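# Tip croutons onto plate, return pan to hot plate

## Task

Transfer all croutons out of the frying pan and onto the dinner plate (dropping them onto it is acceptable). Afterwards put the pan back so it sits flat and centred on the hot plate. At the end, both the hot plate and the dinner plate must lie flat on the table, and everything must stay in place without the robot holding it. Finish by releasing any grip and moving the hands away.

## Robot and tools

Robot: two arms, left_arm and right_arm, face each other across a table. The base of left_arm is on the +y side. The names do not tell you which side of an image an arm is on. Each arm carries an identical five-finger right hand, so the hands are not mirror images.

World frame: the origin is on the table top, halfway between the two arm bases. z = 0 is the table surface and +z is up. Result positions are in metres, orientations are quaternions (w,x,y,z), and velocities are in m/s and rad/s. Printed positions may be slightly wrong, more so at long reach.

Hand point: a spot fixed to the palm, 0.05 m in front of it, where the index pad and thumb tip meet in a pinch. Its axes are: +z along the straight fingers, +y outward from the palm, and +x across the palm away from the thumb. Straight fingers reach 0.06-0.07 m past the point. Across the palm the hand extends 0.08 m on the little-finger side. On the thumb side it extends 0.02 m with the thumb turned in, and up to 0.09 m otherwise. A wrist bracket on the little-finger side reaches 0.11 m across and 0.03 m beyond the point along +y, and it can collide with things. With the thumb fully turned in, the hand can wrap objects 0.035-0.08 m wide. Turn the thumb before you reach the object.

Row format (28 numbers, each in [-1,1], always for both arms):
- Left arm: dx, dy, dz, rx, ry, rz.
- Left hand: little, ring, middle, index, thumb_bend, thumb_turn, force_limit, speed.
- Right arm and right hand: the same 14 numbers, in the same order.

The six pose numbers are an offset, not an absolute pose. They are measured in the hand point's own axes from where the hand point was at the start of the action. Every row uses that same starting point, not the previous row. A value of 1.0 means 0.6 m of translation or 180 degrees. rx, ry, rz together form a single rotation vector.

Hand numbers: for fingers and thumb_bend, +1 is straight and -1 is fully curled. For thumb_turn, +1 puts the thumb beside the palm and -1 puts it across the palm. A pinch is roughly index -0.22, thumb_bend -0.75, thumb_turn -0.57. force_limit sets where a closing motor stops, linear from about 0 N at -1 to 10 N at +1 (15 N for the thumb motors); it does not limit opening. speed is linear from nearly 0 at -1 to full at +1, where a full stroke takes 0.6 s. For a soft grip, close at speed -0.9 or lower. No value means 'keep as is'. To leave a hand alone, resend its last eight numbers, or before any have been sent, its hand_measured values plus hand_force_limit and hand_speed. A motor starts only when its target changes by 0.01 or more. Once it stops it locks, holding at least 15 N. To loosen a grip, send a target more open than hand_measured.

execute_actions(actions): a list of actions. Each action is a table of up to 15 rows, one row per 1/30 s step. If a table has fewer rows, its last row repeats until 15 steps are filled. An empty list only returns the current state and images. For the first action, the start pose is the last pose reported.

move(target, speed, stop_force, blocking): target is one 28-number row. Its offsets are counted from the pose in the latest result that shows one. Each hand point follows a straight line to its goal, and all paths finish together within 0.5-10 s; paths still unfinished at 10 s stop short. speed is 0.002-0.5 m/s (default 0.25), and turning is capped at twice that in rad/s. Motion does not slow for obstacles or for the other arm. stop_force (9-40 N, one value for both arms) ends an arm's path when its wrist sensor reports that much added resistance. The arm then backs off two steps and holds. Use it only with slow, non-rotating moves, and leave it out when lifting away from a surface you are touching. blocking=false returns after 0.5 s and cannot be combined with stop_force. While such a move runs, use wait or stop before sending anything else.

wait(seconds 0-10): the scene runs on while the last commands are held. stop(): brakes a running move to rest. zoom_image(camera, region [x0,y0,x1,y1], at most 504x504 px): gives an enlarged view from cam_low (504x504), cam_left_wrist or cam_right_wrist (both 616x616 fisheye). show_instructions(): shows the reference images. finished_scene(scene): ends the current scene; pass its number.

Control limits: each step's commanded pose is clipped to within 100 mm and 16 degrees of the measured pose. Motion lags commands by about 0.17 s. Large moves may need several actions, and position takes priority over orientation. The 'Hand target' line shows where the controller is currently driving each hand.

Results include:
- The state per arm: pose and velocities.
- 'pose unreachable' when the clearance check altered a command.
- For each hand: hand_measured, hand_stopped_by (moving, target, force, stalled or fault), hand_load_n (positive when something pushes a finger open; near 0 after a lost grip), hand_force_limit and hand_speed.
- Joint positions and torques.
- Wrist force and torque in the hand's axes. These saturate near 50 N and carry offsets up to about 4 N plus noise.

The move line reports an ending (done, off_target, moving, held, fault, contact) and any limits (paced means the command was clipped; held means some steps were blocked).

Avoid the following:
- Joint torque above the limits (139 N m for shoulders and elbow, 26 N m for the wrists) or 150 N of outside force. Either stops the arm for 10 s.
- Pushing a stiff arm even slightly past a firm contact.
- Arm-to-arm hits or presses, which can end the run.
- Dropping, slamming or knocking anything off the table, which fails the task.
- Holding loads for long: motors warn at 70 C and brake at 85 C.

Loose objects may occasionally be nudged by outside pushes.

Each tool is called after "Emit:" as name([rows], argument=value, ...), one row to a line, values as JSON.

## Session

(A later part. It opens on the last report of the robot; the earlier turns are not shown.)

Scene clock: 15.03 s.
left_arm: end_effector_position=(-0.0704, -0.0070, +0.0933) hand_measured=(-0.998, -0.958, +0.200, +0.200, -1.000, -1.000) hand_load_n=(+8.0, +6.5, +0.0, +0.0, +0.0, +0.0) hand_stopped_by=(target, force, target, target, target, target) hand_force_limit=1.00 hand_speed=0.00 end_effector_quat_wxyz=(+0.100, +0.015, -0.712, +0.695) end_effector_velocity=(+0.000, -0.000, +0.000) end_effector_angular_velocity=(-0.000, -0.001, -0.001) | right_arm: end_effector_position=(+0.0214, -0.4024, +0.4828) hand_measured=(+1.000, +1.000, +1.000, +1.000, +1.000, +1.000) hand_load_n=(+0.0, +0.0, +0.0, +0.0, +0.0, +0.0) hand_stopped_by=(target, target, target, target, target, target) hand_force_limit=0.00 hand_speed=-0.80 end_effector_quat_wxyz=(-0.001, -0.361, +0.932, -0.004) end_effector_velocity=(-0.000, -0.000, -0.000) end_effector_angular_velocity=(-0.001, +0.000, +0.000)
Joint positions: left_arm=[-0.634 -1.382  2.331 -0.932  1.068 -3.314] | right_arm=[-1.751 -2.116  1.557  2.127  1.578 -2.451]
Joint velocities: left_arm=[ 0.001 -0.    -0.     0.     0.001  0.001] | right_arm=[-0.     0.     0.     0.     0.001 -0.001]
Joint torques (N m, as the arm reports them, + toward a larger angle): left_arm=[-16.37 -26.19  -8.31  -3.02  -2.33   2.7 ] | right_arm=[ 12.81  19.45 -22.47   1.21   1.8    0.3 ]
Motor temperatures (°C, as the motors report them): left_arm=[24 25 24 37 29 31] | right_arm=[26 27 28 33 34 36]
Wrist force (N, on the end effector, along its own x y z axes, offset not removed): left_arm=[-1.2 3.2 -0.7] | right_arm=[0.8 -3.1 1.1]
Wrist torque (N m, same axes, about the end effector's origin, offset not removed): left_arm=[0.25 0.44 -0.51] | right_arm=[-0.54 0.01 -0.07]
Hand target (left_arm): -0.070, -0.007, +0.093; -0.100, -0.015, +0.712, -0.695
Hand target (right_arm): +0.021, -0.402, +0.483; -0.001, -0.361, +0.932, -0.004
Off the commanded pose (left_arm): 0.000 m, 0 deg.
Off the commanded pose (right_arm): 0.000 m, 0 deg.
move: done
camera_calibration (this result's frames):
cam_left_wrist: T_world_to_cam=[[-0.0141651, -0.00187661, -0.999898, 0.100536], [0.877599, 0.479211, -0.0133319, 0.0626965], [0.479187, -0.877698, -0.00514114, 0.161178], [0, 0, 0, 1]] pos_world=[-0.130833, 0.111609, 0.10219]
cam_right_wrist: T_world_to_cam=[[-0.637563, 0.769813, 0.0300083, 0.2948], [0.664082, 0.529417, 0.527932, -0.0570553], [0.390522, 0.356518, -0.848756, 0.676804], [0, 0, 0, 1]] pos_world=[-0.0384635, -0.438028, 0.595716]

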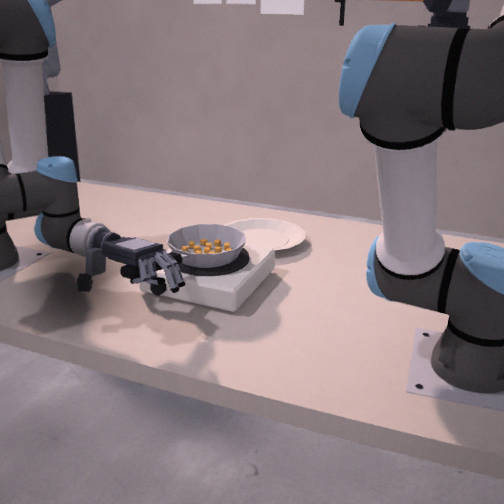

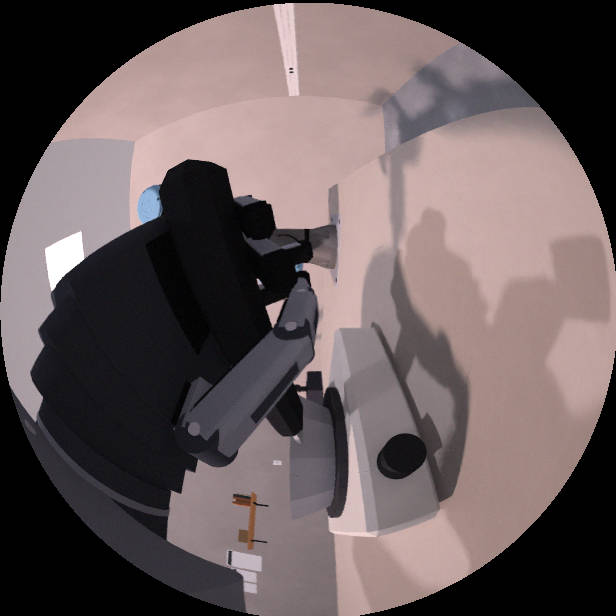

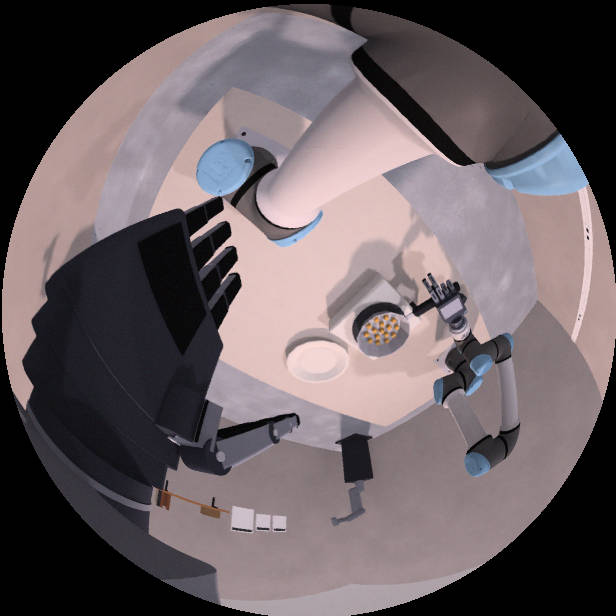

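Emit:
move(target=[0,0,0,0,0,0,-1,-1,0.2,0.2,-1,0.2,1,0,0,0,0,0,0,0,1,1,1,1,1,1,0,-0.8])

Emit:
move(target=[0,0,0,0,0,0,-1,-0.99,-1,-1,-1,0.2,1,0,0,0,0,0,0,0,1,1,1,1,1,1,0,-0.8])

Emit:
move(target=[0.02,-0.12,0,0,0,0,-1,-0.99,-1,-1,-1,0.2,1,0,0,0,0,0,0,0,1,1,1,1,1,1,0,-0.8], speed=0.06)

Scene clock: 17.97 s.
left_arm: end_effector_position=(-0.0704, -0.0070, +0.0933) hand_measured=(-0.998, -0.958, +0.200, +0.200, -0.998, +0.200) hand_load_n=(+6.5, +5.0, +0.0, +0.0, +2.5, -5.0) hand_stopped_by=(target, force, target, target, target, target) hand_force_limit=1.00 hand_speed=0.00 end_effector_quat_wxyz=(+0.100, +0.015, -0.712, +0.695) end_effector_velocity=(+0.000, +0.000, -0.000) end_effector_angular_velocity=(+0.000, +0.000, +0.002) | right_arm: end_effector_position=(+0.0214, -0.4024, +0.4828) hand_measured=(+1.000, +1.000, +1.000, +1.000, +1.000, +1.000) hand_load_n=(+0.0, +0.0, +0.0, +0.0, +0.0, +0.0) hand_stopped_by=(target, target, target, target, target, target) hand_force_limit=0.00 hand_speed=-0.80 end_effector_quat_wxyz=(-0.001, -0.361, +0.932, -0.004) end_effector_velocity=(+0.000, -0.000, +0.000) end_effector_angular_velocity=(-0.000, -0.000, -0.001)
Joint positions: left_arm=[-0.634 -1.382  2.331 -0.932  1.068 -3.314] | right_arm=[-1.751 -2.116  1.557  2.127  1.578 -2.451]
Joint velocities: left_arm=[-0.     0.     0.     0.    -0.002 -0.   ] | right_arm=[ 0.     0.    -0.     0.     0.     0.001]
Joint torques (N m, as the arm reports them, + toward a larger angle): left_arm=[-14.68 -24.85  -9.44  -3.27  -2.32   2.78] | right_arm=[ 12.66  18.83 -21.82   1.27   1.84   0.24]
Motor temperatures (°C, as the motors report them): left_arm=[24 25 24 37 29 31] | right_arm=[26 27 28 33 34 36]
Wrist force (N, on the end effector, along its own x y z axes, offset not removed): left_arm=[-0.7 6.0 -0.1] | right_arm=[2.0 -3.6 -0.2]
Wrist torque (N m, same axes, about the end effector's origin, offset not removed): left_arm=[0.16 0.18 -0.77] | right_arm=[-0.72 -0.10 0.08]
Hand target (left_arm): -0.070, -0.007, +0.093; -0.100, -0.015, +0.712, -0.695
Hand target (right_arm): +0.021, -0.402, +0.483; -0.001, -0.361, +0.932, -0.004
Off the commanded pose (left_arm): 0.000 m, 0 deg.
Off the commanded pose (right_arm): 0.000 m, 0 deg.
move: done
camera_calibration (this result's frames):
cam_left_wrist: T_world_to_cam=[[-0.0141602, -0.00187011, -0.999898, 0.100533], [0.8776, 0.479209, -0.0133245, 0.0626935], [0.479185, -0.877699, -0.00514448, 0.161181], [0, 0, 0, 1]] pos_world=[-0.130832, 0.111613, 0.102187]
cam_right_wrist: T_world_to_cam=[[-0.637563, 0.769813, 0.0300082, 0.2948], [0.664082, 0.529417, 0.527932, -0.0570554], [0.390522, 0.356518, -0.848756, 0.676803], [0, 0, 0, 1]] pos_world=[-0.0384634, -0.438028, 0.595716]

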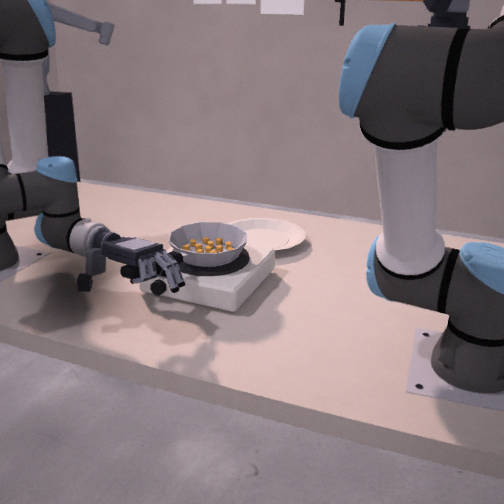

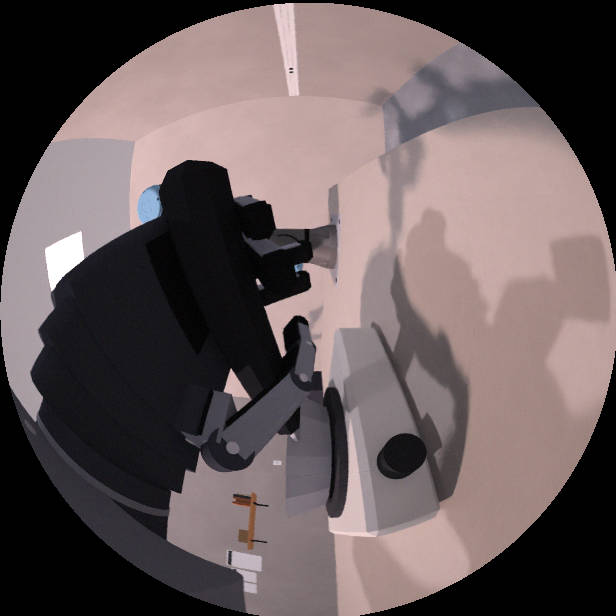

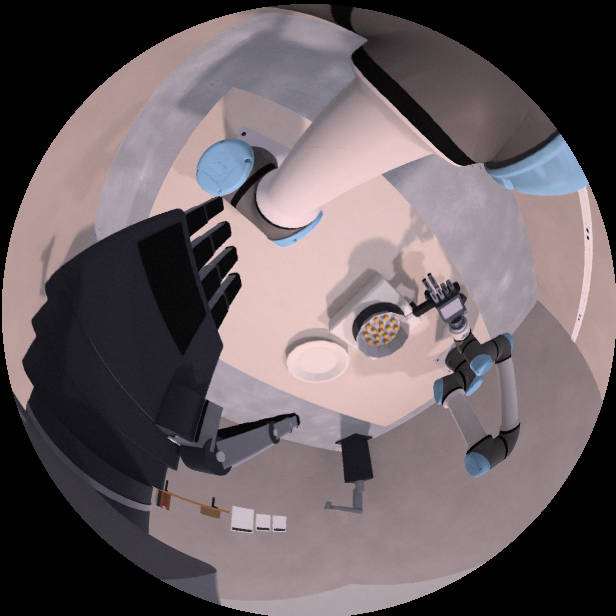

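Scene clock: 18.97 s.
left_arm: end_effector_position=(-0.0704, -0.0070, +0.0932) hand_measured=(-0.998, -0.978, -0.998, -1.000, -0.998, +0.200) hand_load_n=(+2.5, +0.5, +4.0, +2.0, +1.5, -1.5) hand_stopped_by=(target, force, target, target, target, target) hand_force_limit=1.00 hand_speed=0.00 end_effector_quat_wxyz=(+0.100, +0.015, -0.712, +0.695) end_effector_velocity=(-0.001, +0.000, +0.000) end_effector_angular_velocity=(-0.000, +0.000, -0.003) | right_arm: end_effector_position=(+0.0214, -0.4024, +0.4828) hand_measured=(+1.000, +1.000, +1.000, +1.000, +1.000, +1.000) hand_load_n=(+0.0, +0.0, +0.0, +0.0, +0.0, +0.0) hand_stopped_by=(target, target, target, target, target, target) hand_force_limit=0.00 hand_speed=-0.80 end_effector_quat_wxyz=(-0.001, -0.361, +0.932, -0.004) end_effector_velocity=(-0.000, +0.000, -0.000) end_effector_angular_velocity=(+0.000, -0.000, +0.000)
Joint positions: left_arm=[-0.634 -1.382  2.331 -0.932  1.068 -3.314] | right_arm=[-1.751 -2.116  1.557  2.127  1.578 -2.451]
Joint velocities: left_arm=[-0.    -0.     0.    -0.     0.003 -0.   ] | right_arm=[ 0. -0.  0. -0. -0. -0.]
Joint torques (N m, as the arm reports them, + toward a larger angle): left_arm=[-14.37 -26.08  -9.75  -3.21  -1.53   2.85] | right_arm=[ 12.16  19.37 -21.98   1.09   1.78   0.34]
Motor temperatures (°C, as the motors report them): left_arm=[24 25 24 37 29 31] | right_arm=[26 27 28 33 34 36]
Wrist force (N, on the end effector, along its own x y z axes, offset not removed): left_arm=[-2.6 4.7 -2.3] | right_arm=[-1.7 -3.6 -4.6]
Wrist torque (N m, same axes, about the end effector's origin, offset not removed): left_arm=[0.26 0.30 -0.62] | right_arm=[-0.34 0.37 -0.25]
Hand target (left_arm): -0.070, -0.007, +0.093; -0.100, -0.015, +0.712, -0.695
Hand target (right_arm): +0.021, -0.402, +0.483; -0.001, -0.361, +0.932, -0.004
Off the commanded pose (left_arm): 0.000 m, 0 deg.
Off the commanded pose (right_arm): 0.000 m, 0 deg.
move: done
camera_calibration (this result's frames):
cam_left_wrist: T_world_to_cam=[[-0.014145, -0.00185069, -0.999898, 0.100524], [0.877585, 0.479237, -0.0133017, 0.0626741], [0.479213, -0.877683, -0.00515467, 0.161186], [0, 0, 0, 1]] pos_world=[-0.130822, 0.111621, 0.102178]
cam_right_wrist: T_world_to_cam=[[-0.637563, 0.769813, 0.0300082, 0.2948], [0.664082, 0.529417, 0.527932, -0.0570554], [0.390522, 0.356518, -0.848756, 0.676804], [0, 0, 0, 1]] pos_world=[-0.0384635, -0.438028, 0.595716]

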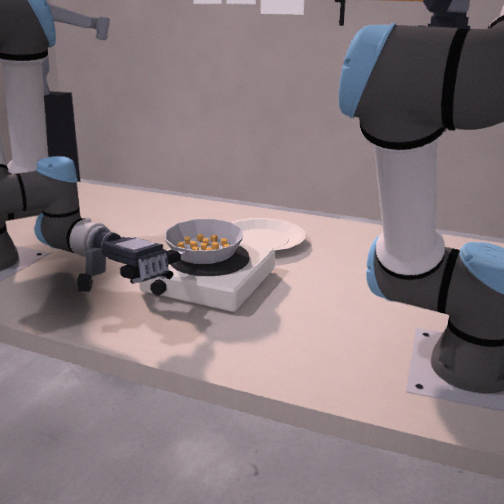

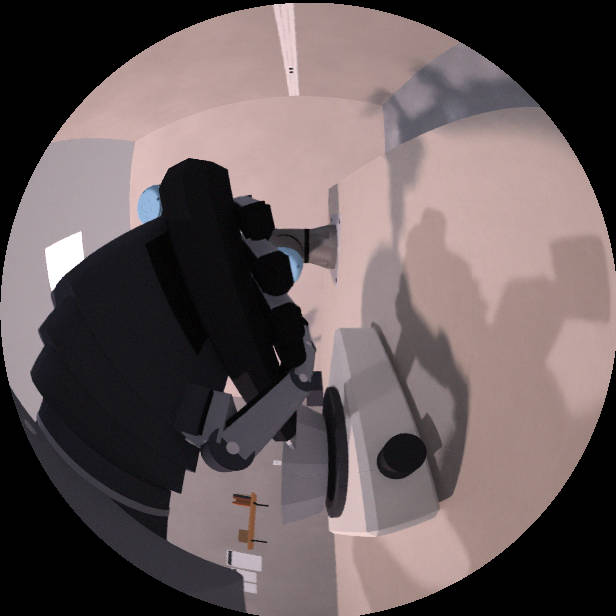

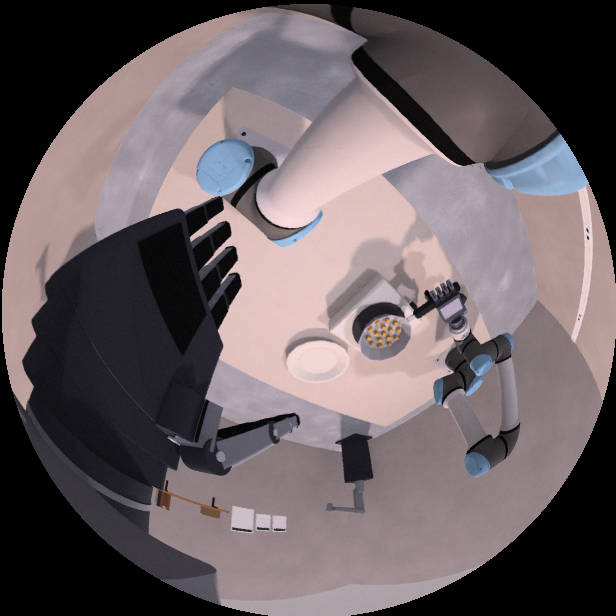

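Scene clock: 20.67 s.
left_arm: end_effector_position=(-0.0706, -0.0080, +0.1658) hand_measured=(-0.998, -0.978, -1.000, -1.000, -0.998, +0.200) hand_load_n=(+2.5, +0.5, +3.0, +1.5, +1.5, -2.0) hand_stopped_by=(target, force, target, target, target, target) hand_force_limit=1.00 hand_speed=0.00 end_effector_quat_wxyz=(+0.100, +0.015, -0.712, +0.695) end_effector_velocity=(-0.000, -0.000, +0.003) end_effector_angular_velocity=(+0.000, +0.002, +0.001) | right_arm: end_effector_position=(+0.0214, -0.4024, +0.4828) hand_measured=(+1.000, +1.000, +1.000, +1.000, +1.000, +1.000) hand_load_n=(+0.0, +0.0, +0.0, +0.0, +0.0, +0.0) hand_stopped_by=(target, target, target, target, target, target) hand_force_limit=0.00 hand_speed=-0.80 end_effector_quat_wxyz=(-0.001, -0.361, +0.932, -0.004) end_effector_velocity=(+0.000, +0.000, +0.000) end_effector_angular_velocity=(+0.000, +0.000, -0.001)
Joint positions: left_arm=[-0.633 -1.547  2.25  -0.687  1.069 -3.314] | right_arm=[-1.751 -2.116  1.557  2.127  1.578 -2.451]
Joint velocities: left_arm=[-0.001 -0.006 -0.005  0.01  -0.002 -0.002] | right_arm=[ 0.     0.     0.     0.    -0.     0.001]
Joint torques (N m, as the arm reports them, + toward a larger angle): left_arm=[  5.15 -26.83 -25.09   0.14   0.92  -1.6 ] | right_arm=[ 12.11  19.93 -21.98   1.18   1.94   0.39]
Motor temperatures (°C, as the motors report them): left_arm=[24 25 24 37 29 31] | right_arm=[26 27 28 33 34 36]
Wrist force (N, on the end effector, along its own x y z axes, offset not removed): left_arm=[-1.2 7.4 -0.2] | right_arm=[-0.9 0.8 -2.0]
Wrist torque (N m, same axes, about the end effector's origin, offset not removed): left_arm=[0.35 0.25 -0.89] | right_arm=[0.17 0.30 0.05]
Hand target (left_arm): -0.071, -0.008, +0.166; -0.100, -0.015, +0.712, -0.695
Hand target (right_arm): +0.021, -0.402, +0.483; -0.001, -0.361, +0.932, -0.004
Off the commanded pose (left_arm): 0.000 m, 0 deg.
Off the commanded pose (right_arm): 0.000 m, 0 deg.
move: done
camera_calibration (this result's frames):
cam_left_wrist: T_world_to_cam=[[-0.0140448, -0.00198891, -0.999899, 0.173056], [0.877582, 0.479243, -0.01328, 0.0642699], [0.479221, -0.87768, -0.00498544, 0.16079], [0, 0, 0, 1]] pos_world=[-0.131025, 0.110665, 0.174694]
cam_right_wrist: T_world_to_cam=[[-0.637563, 0.769813, 0.0300082, 0.2948], [0.664082, 0.529417, 0.527932, -0.0570555], [0.390522, 0.356518, -0.848756, 0.676804], [0, 0, 0, 1]] pos_world=[-0.0384635, -0.438028, 0.595716]

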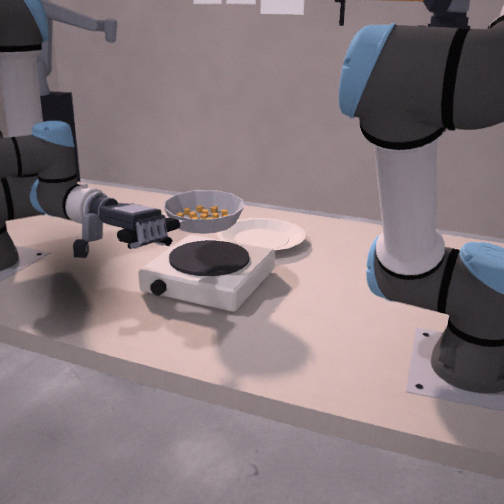

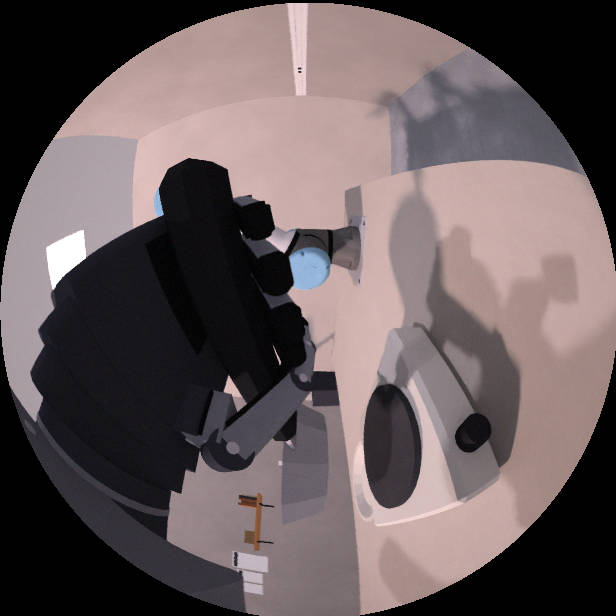

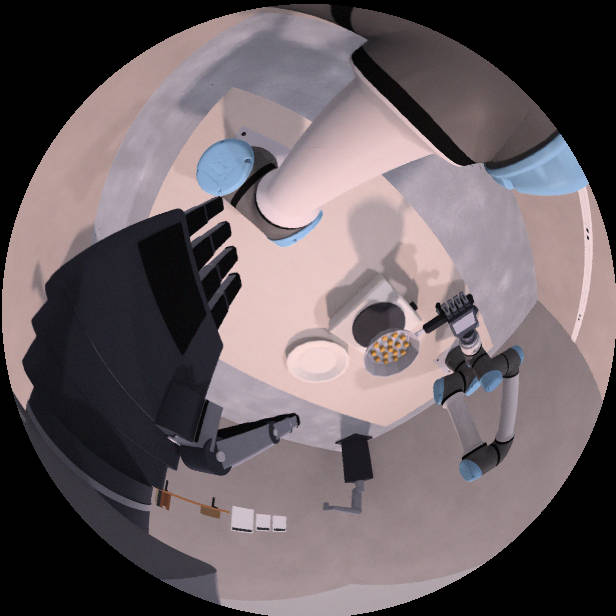

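Emit:
move(target=[-0.457,-0.338,0.027,0,0,-0.28,-1,-1,-1,-1,-1,0.6,1,0,0,0,0,0,0,0,1,1,1,1,1,1,0,-0.8], speed=0.12)

Scene clock: 25.90 s.
left_arm: end_effector_position=(+0.2274, -0.0625, +0.3211) hand_measured=(-0.998, -0.998, -1.000, -1.000, -0.996, +0.382) hand_load_n=(+1.5, +3.5, +1.5, +0.0, +7.5, -17.5) hand_stopped_by=(target, target, target, target, target, stalled) hand_force_limit=1.00 hand_speed=0.00 end_effector_quat_wxyz=(+0.386, +0.317, -0.638, +0.586) end_effector_velocity=(+0.003, -0.001, +0.002) end_effector_angular_velocity=(+0.002, +0.008, -0.003) | right_arm: end_effector_position=(+0.0214, -0.4024, +0.4828) hand_measured=(+1.000, +1.000, +1.000, +1.000, +1.000, +1.000) hand_load_n=(+0.0, +0.0, +0.0, +0.0, +0.0, +0.0) hand_stopped_by=(target, target, target, target, target, target) hand_force_limit=0.00 hand_speed=-0.80 end_effector_quat_wxyz=(-0.001, -0.361, +0.932, -0.004) end_effector_velocity=(-0.000, -0.000, -0.000) end_effector_angular_velocity=(-0.001, +0.000, +0.002)
Joint positions: left_arm=[ 0.34  -1.372  1.624 -0.236  2.041 -4.178] | right_arm=[-1.751 -2.116  1.557  2.127  1.578 -2.451]
Joint velocities: left_arm=[ 0.007  0.007 -0.012  0.006  0.01  -0.008] | right_arm=[ 0.    -0.     0.     0.     0.001 -0.002]
Joint torques (N m, as the arm reports them, + toward a larger angle): left_arm=[ 14.99 -22.63 -27.89  -0.38   2.25  -2.51] | right_arm=[ 12.35  19.76 -22.78   1.09   1.83   0.3 ]
Motor temperatures (°C, as the motors report them): left_arm=[24 25 24 37 29 31] | right_arm=[26 27 28 33 34 36]
Wrist force (N, on the end effector, along its own x y z axes, offset not removed): left_arm=[-5.6 3.8 -1.1] | right_arm=[2.2 -1.5 -1.4]
Wrist torque (N m, same axes, about the end effector's origin, offset not removed): left_arm=[0.15 0.48 -0.51] | right_arm=[-0.24 -0.17 0.31]
Hand target (left_arm): +0.228, -0.063, +0.321; -0.387, -0.317, +0.638, -0.586
Hand target (right_arm): +0.021, -0.402, +0.483; -0.001, -0.361, +0.932, -0.004
Off the commanded pose (left_arm): 0.001 m, 0 deg.
Off the commanded pose (right_arm): 0.000 m, 0 deg.
move: done
camera_calibration (this result's frames):
cam_left_wrist: T_world_to_cam=[[-0.774803, 0.0854354, -0.626403, 0.390973], [0.568906, 0.526362, -0.631893, 0.102751], [0.275729, -0.845957, -0.456432, 0.164148], [0, 0, 0, 1]] pos_world=[0.199211, 0.0513753, 0.384757]
cam_right_wrist: T_world_to_cam=[[-0.637563, 0.769813, 0.0300083, 0.2948], [0.664082, 0.529417, 0.527932, -0.0570554], [0.390522, 0.356518, -0.848756, 0.676804], [0, 0, 0, 1]] pos_world=[-0.0384635, -0.438028, 0.595716]

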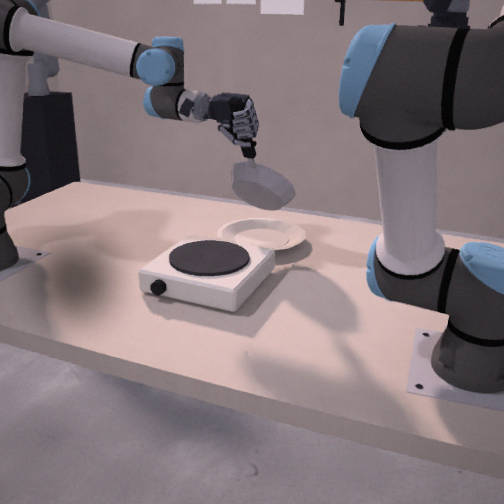

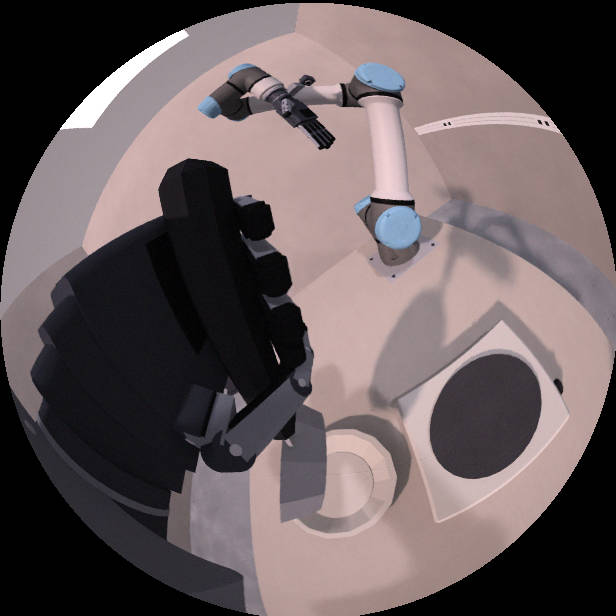

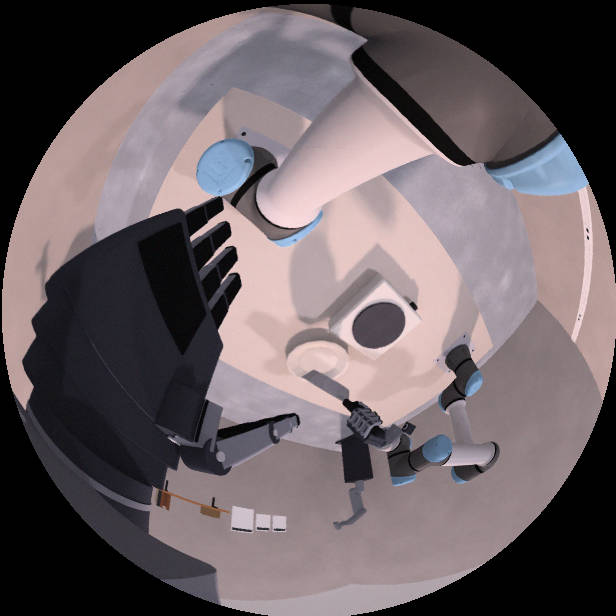

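Emit:
move(target=[-0.045,-0.11,-0.04,0,0,-0.122,-1,-1,-1,-1,-1,0.6,1,0,0,0,0,0,0,0,1,1,1,1,1,1,0,-0.8], speed=0.06)

Emit:
move(target=[-0.013,-0.15,0,0,0,-0.128,-1,-1,-1,-1,-1,0.6,1,0,0,0,0,0,0,0,1,1,1,1,1,1,0,-0.8], speed=0.04)

Scene clock: 30.60 s.
left_arm: end_effector_position=(+0.2999, -0.0475, +0.3315) hand_measured=(-0.998, -0.998, -1.000, -1.000, -0.996, +0.382) hand_load_n=(+1.5, +3.5, +1.5, +0.0, +7.5, -17.5) hand_stopped_by=(target, target, target, target, target, stalled) hand_force_limit=1.00 hand_speed=0.00 end_effector_quat_wxyz=(+0.491, +0.432, -0.566, +0.502) end_effector_velocity=(+0.003, +0.001, +0.000) end_effector_angular_velocity=(+0.002, +0.015, -0.001) | right_arm: end_effector_position=(+0.0214, -0.4024, +0.4828) hand_measured=(+1.000, +1.000, +1.000, +1.000, +1.000, +1.000) hand_load_n=(+0.0, +0.0, +0.0, +0.0, +0.0, +0.0) hand_stopped_by=(target, target, target, target, target, target) hand_force_limit=0.00 hand_speed=-0.80 end_effector_quat_wxyz=(-0.001, -0.361, +0.932, -0.004) end_effector_velocity=(+0.000, +0.000, +0.000) end_effector_angular_velocity=(+0.001, +0.000, +0.001)
Joint positions: left_arm=[ 0.52  -1.251  1.487 -0.218  2.221 -4.556] | right_arm=[-1.751 -2.116  1.557  2.127  1.578 -2.451]
Joint velocities: left_arm=[ 0.006  0.006 -0.006  0.     0.007 -0.015] | right_arm=[-0.     0.     0.     0.    -0.001 -0.001]
Joint torques (N m, as the arm reports them, + toward a larger angle): left_arm=[ 14.55 -26.4  -28.2    0.34   2.8   -2.74] | right_arm=[ 12.69  19.46 -22.18   1.     1.92   0.43]
Motor temperatures (°C, as the motors report them): left_arm=[24 25 24 37 29 31] | right_arm=[26 27 28 33 34 36]
Wrist force (N, on the end effector, along its own x y z axes, offset not removed): left_arm=[-6.0 2.2 -0.9] | right_arm=[-0.1 -3.6 -2.8]
Wrist torque (N m, same axes, about the end effector's origin, offset not removed): left_arm=[0.16 0.53 -0.21] | right_arm=[-0.57 0.18 -0.03]
Hand target (left_arm): +0.300, -0.047, +0.332; +0.491, +0.433, -0.566, +0.502
Hand target (right_arm): +0.021, -0.402, +0.483; -0.001, -0.361, +0.932, -0.004
Off the commanded pose (left_arm): 0.001 m, 0 deg.
Off the commanded pose (right_arm): 0.000 m, 0 deg.
move: done
camera_calibration (this result's frames):
cam_left_wrist: T_world_to_cam=[[-0.951235, 0.101936, -0.291136, 0.394959], [0.296585, 0.561657, -0.772385, 0.190101], [0.0847848, -0.821067, -0.5645, 0.255908], [0, 0, 0, 1]] pos_world=[0.297621, 0.0630856, 0.406279]
cam_right_wrist: T_world_to_cam=[[-0.637563, 0.769813, 0.0300084, 0.2948], [0.664082, 0.529417, 0.527932, -0.0570556], [0.390522, 0.356518, -0.848756, 0.676804], [0, 0, 0, 1]] pos_world=[-0.0384635, -0.438028, 0.595716]

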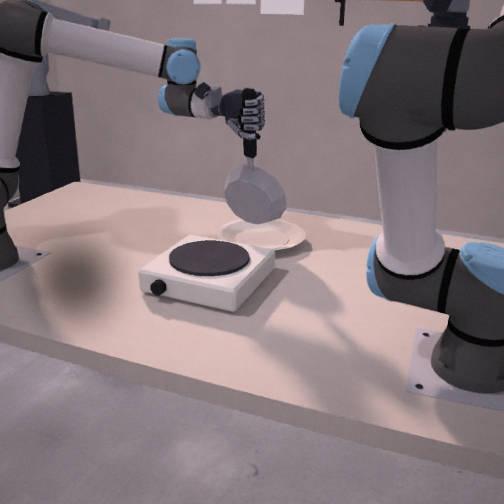

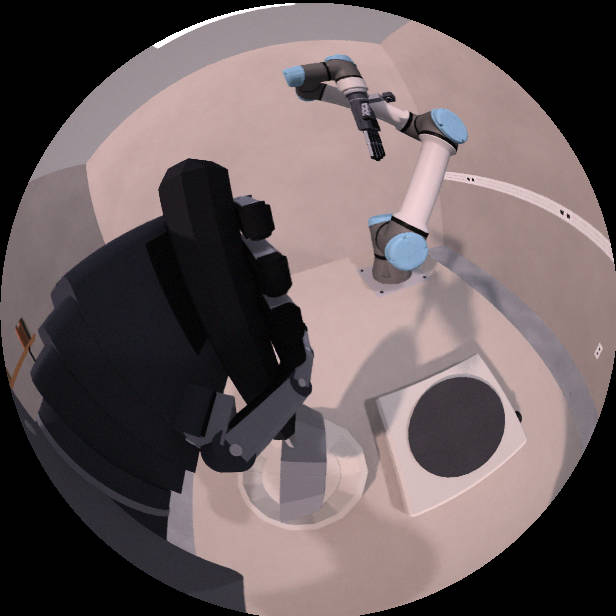

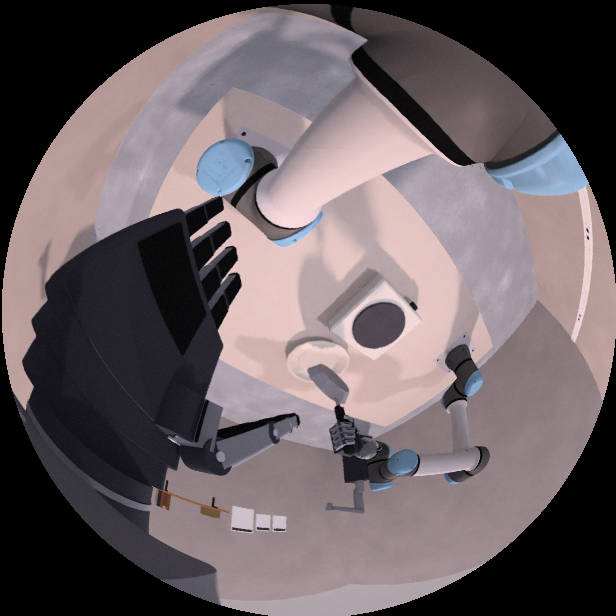

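Scene clock: 35.87 s.
left_arm: end_effector_position=(+0.3322, -0.0514, +0.3336) hand_measured=(-0.998, -0.998, -1.000, -1.000, -0.996, +0.382) hand_load_n=(+1.5, +3.5, +1.0, +0.0, +8.0, -17.0) hand_stopped_by=(target, target, target, target, target, stalled) hand_force_limit=1.00 hand_speed=0.00 end_effector_quat_wxyz=(+0.526, +0.472, -0.533, +0.465) end_effector_velocity=(-0.001, -0.000, -0.000) end_effector_angular_velocity=(+0.000, -0.000, -0.001) | right_arm: end_effector_position=(+0.0214, -0.4024, +0.4828) hand_measured=(+1.000, +1.000, +1.000, +1.000, +1.000, +1.000) hand_load_n=(+0.0, +0.0, +0.0, +0.0, +0.0, +0.0) hand_stopped_by=(target, target, target, target, target, target) hand_force_limit=0.00 hand_speed=-0.80 end_effector_quat_wxyz=(-0.001, -0.361, +0.932, -0.004) end_effector_velocity=(-0.000, +0.000, +0.000) end_effector_angular_velocity=(+0.001, +0.000, +0.002)
Joint positions: left_arm=[ 0.576 -1.176  1.4   -0.205  2.277 -4.7  ] | right_arm=[-1.751 -2.116  1.557  2.127  1.578 -2.451]
Joint velocities: left_arm=[-0.001 -0.     0.     0.     0.     0.   ] | right_arm=[ 0.     0.    -0.     0.    -0.001 -0.002]
Joint torques (N m, as the arm reports them, + toward a larger angle): left_arm=[-16.83 -44.91 -15.57  -4.75  -2.62   2.5 ] | right_arm=[ 12.3   19.44 -22.65   1.01   1.77   0.53]
Motor temperatures (°C, as the motors report them): left_arm=[24 25 24 37 29 31] | right_arm=[26 27 28 33 34 36]
Wrist force (N, on the end effector, along its own x y z axes, offset not removed): left_arm=[-6.5 0.7 -1.7] | right_arm=[-1.5 -2.2 -2.5]
Wrist torque (N m, same axes, about the end effector's origin, offset not removed): left_arm=[0.03 0.61 -0.10] | right_arm=[-0.54 0.40 -0.15]
Hand target (left_arm): +0.332, -0.051, +0.334; +0.526, +0.472, -0.533, +0.465
Hand target (right_arm): +0.021, -0.402, +0.483; -0.001, -0.361, +0.932, -0.004
Off the commanded pose (left_arm): 0.058 m, 15 deg.
Off the commanded pose (right_arm): 0.000 m, 0 deg.
move: held (left_arm); limits=held; held on 98 of 158 steps (left_arm), including the last (left_arm)
pose unreachable (left arm): on one or more control steps of this call, first in action 0 (counted from 0), this arm could not follow its commanded pose, so it was not sent that pose on those steps. On the call's last step it was still not sent that pose. It may still have moved: this result reports where it is.
cause: the commanded pose would bring two parts of the arm too close to each other (joints 4 (wrist 1) to 6 (wrist 3) lie between them).
camera_calibration (this result's frames):
cam_left_wrist: T_world_to_cam=[[-0.983281, 0.103567, -0.149778, 0.39026], [0.182059, 0.575979, -0.796933, 0.231313], [0.00373316, -0.810877, -0.585205, 0.285441], [0, 0, 0, 1]] pos_world=[0.340557, 0.0578079, 0.409834]
cam_right_wrist: T_world_to_cam=[[-0.637563, 0.769813, 0.0300085, 0.2948], [0.664082, 0.529417, 0.527932, -0.0570553], [0.390522, 0.356518, -0.848756, 0.676804], [0, 0, 0, 1]] pos_world=[-0.0384635, -0.438028, 0.595716]

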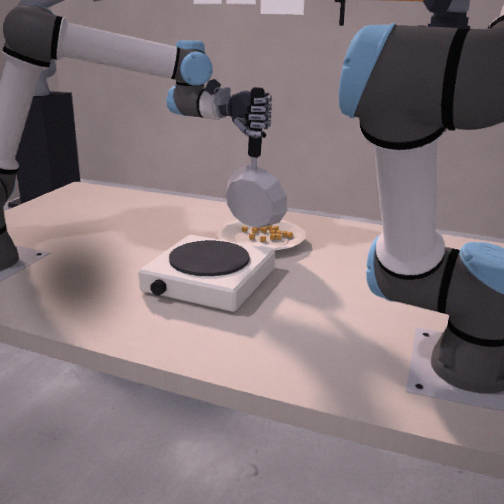

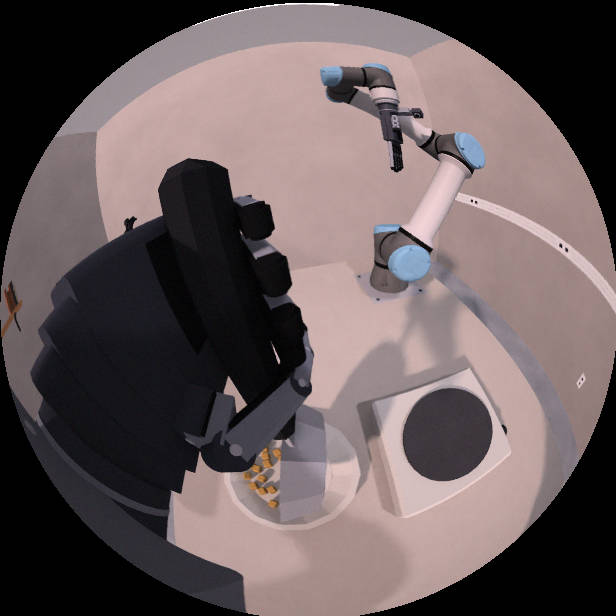

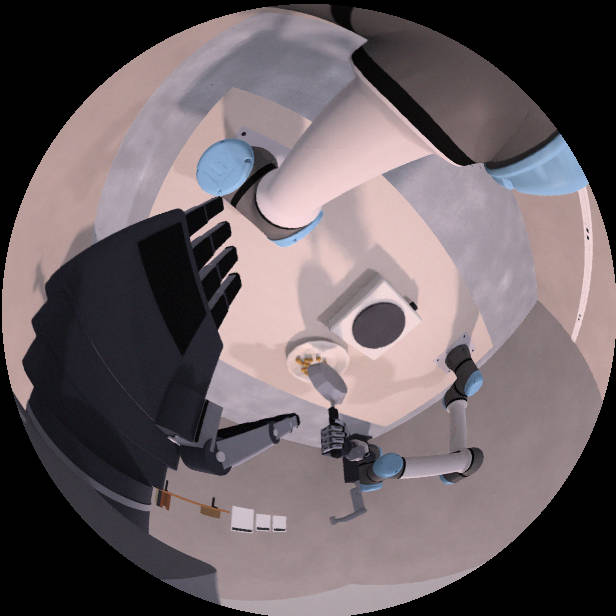

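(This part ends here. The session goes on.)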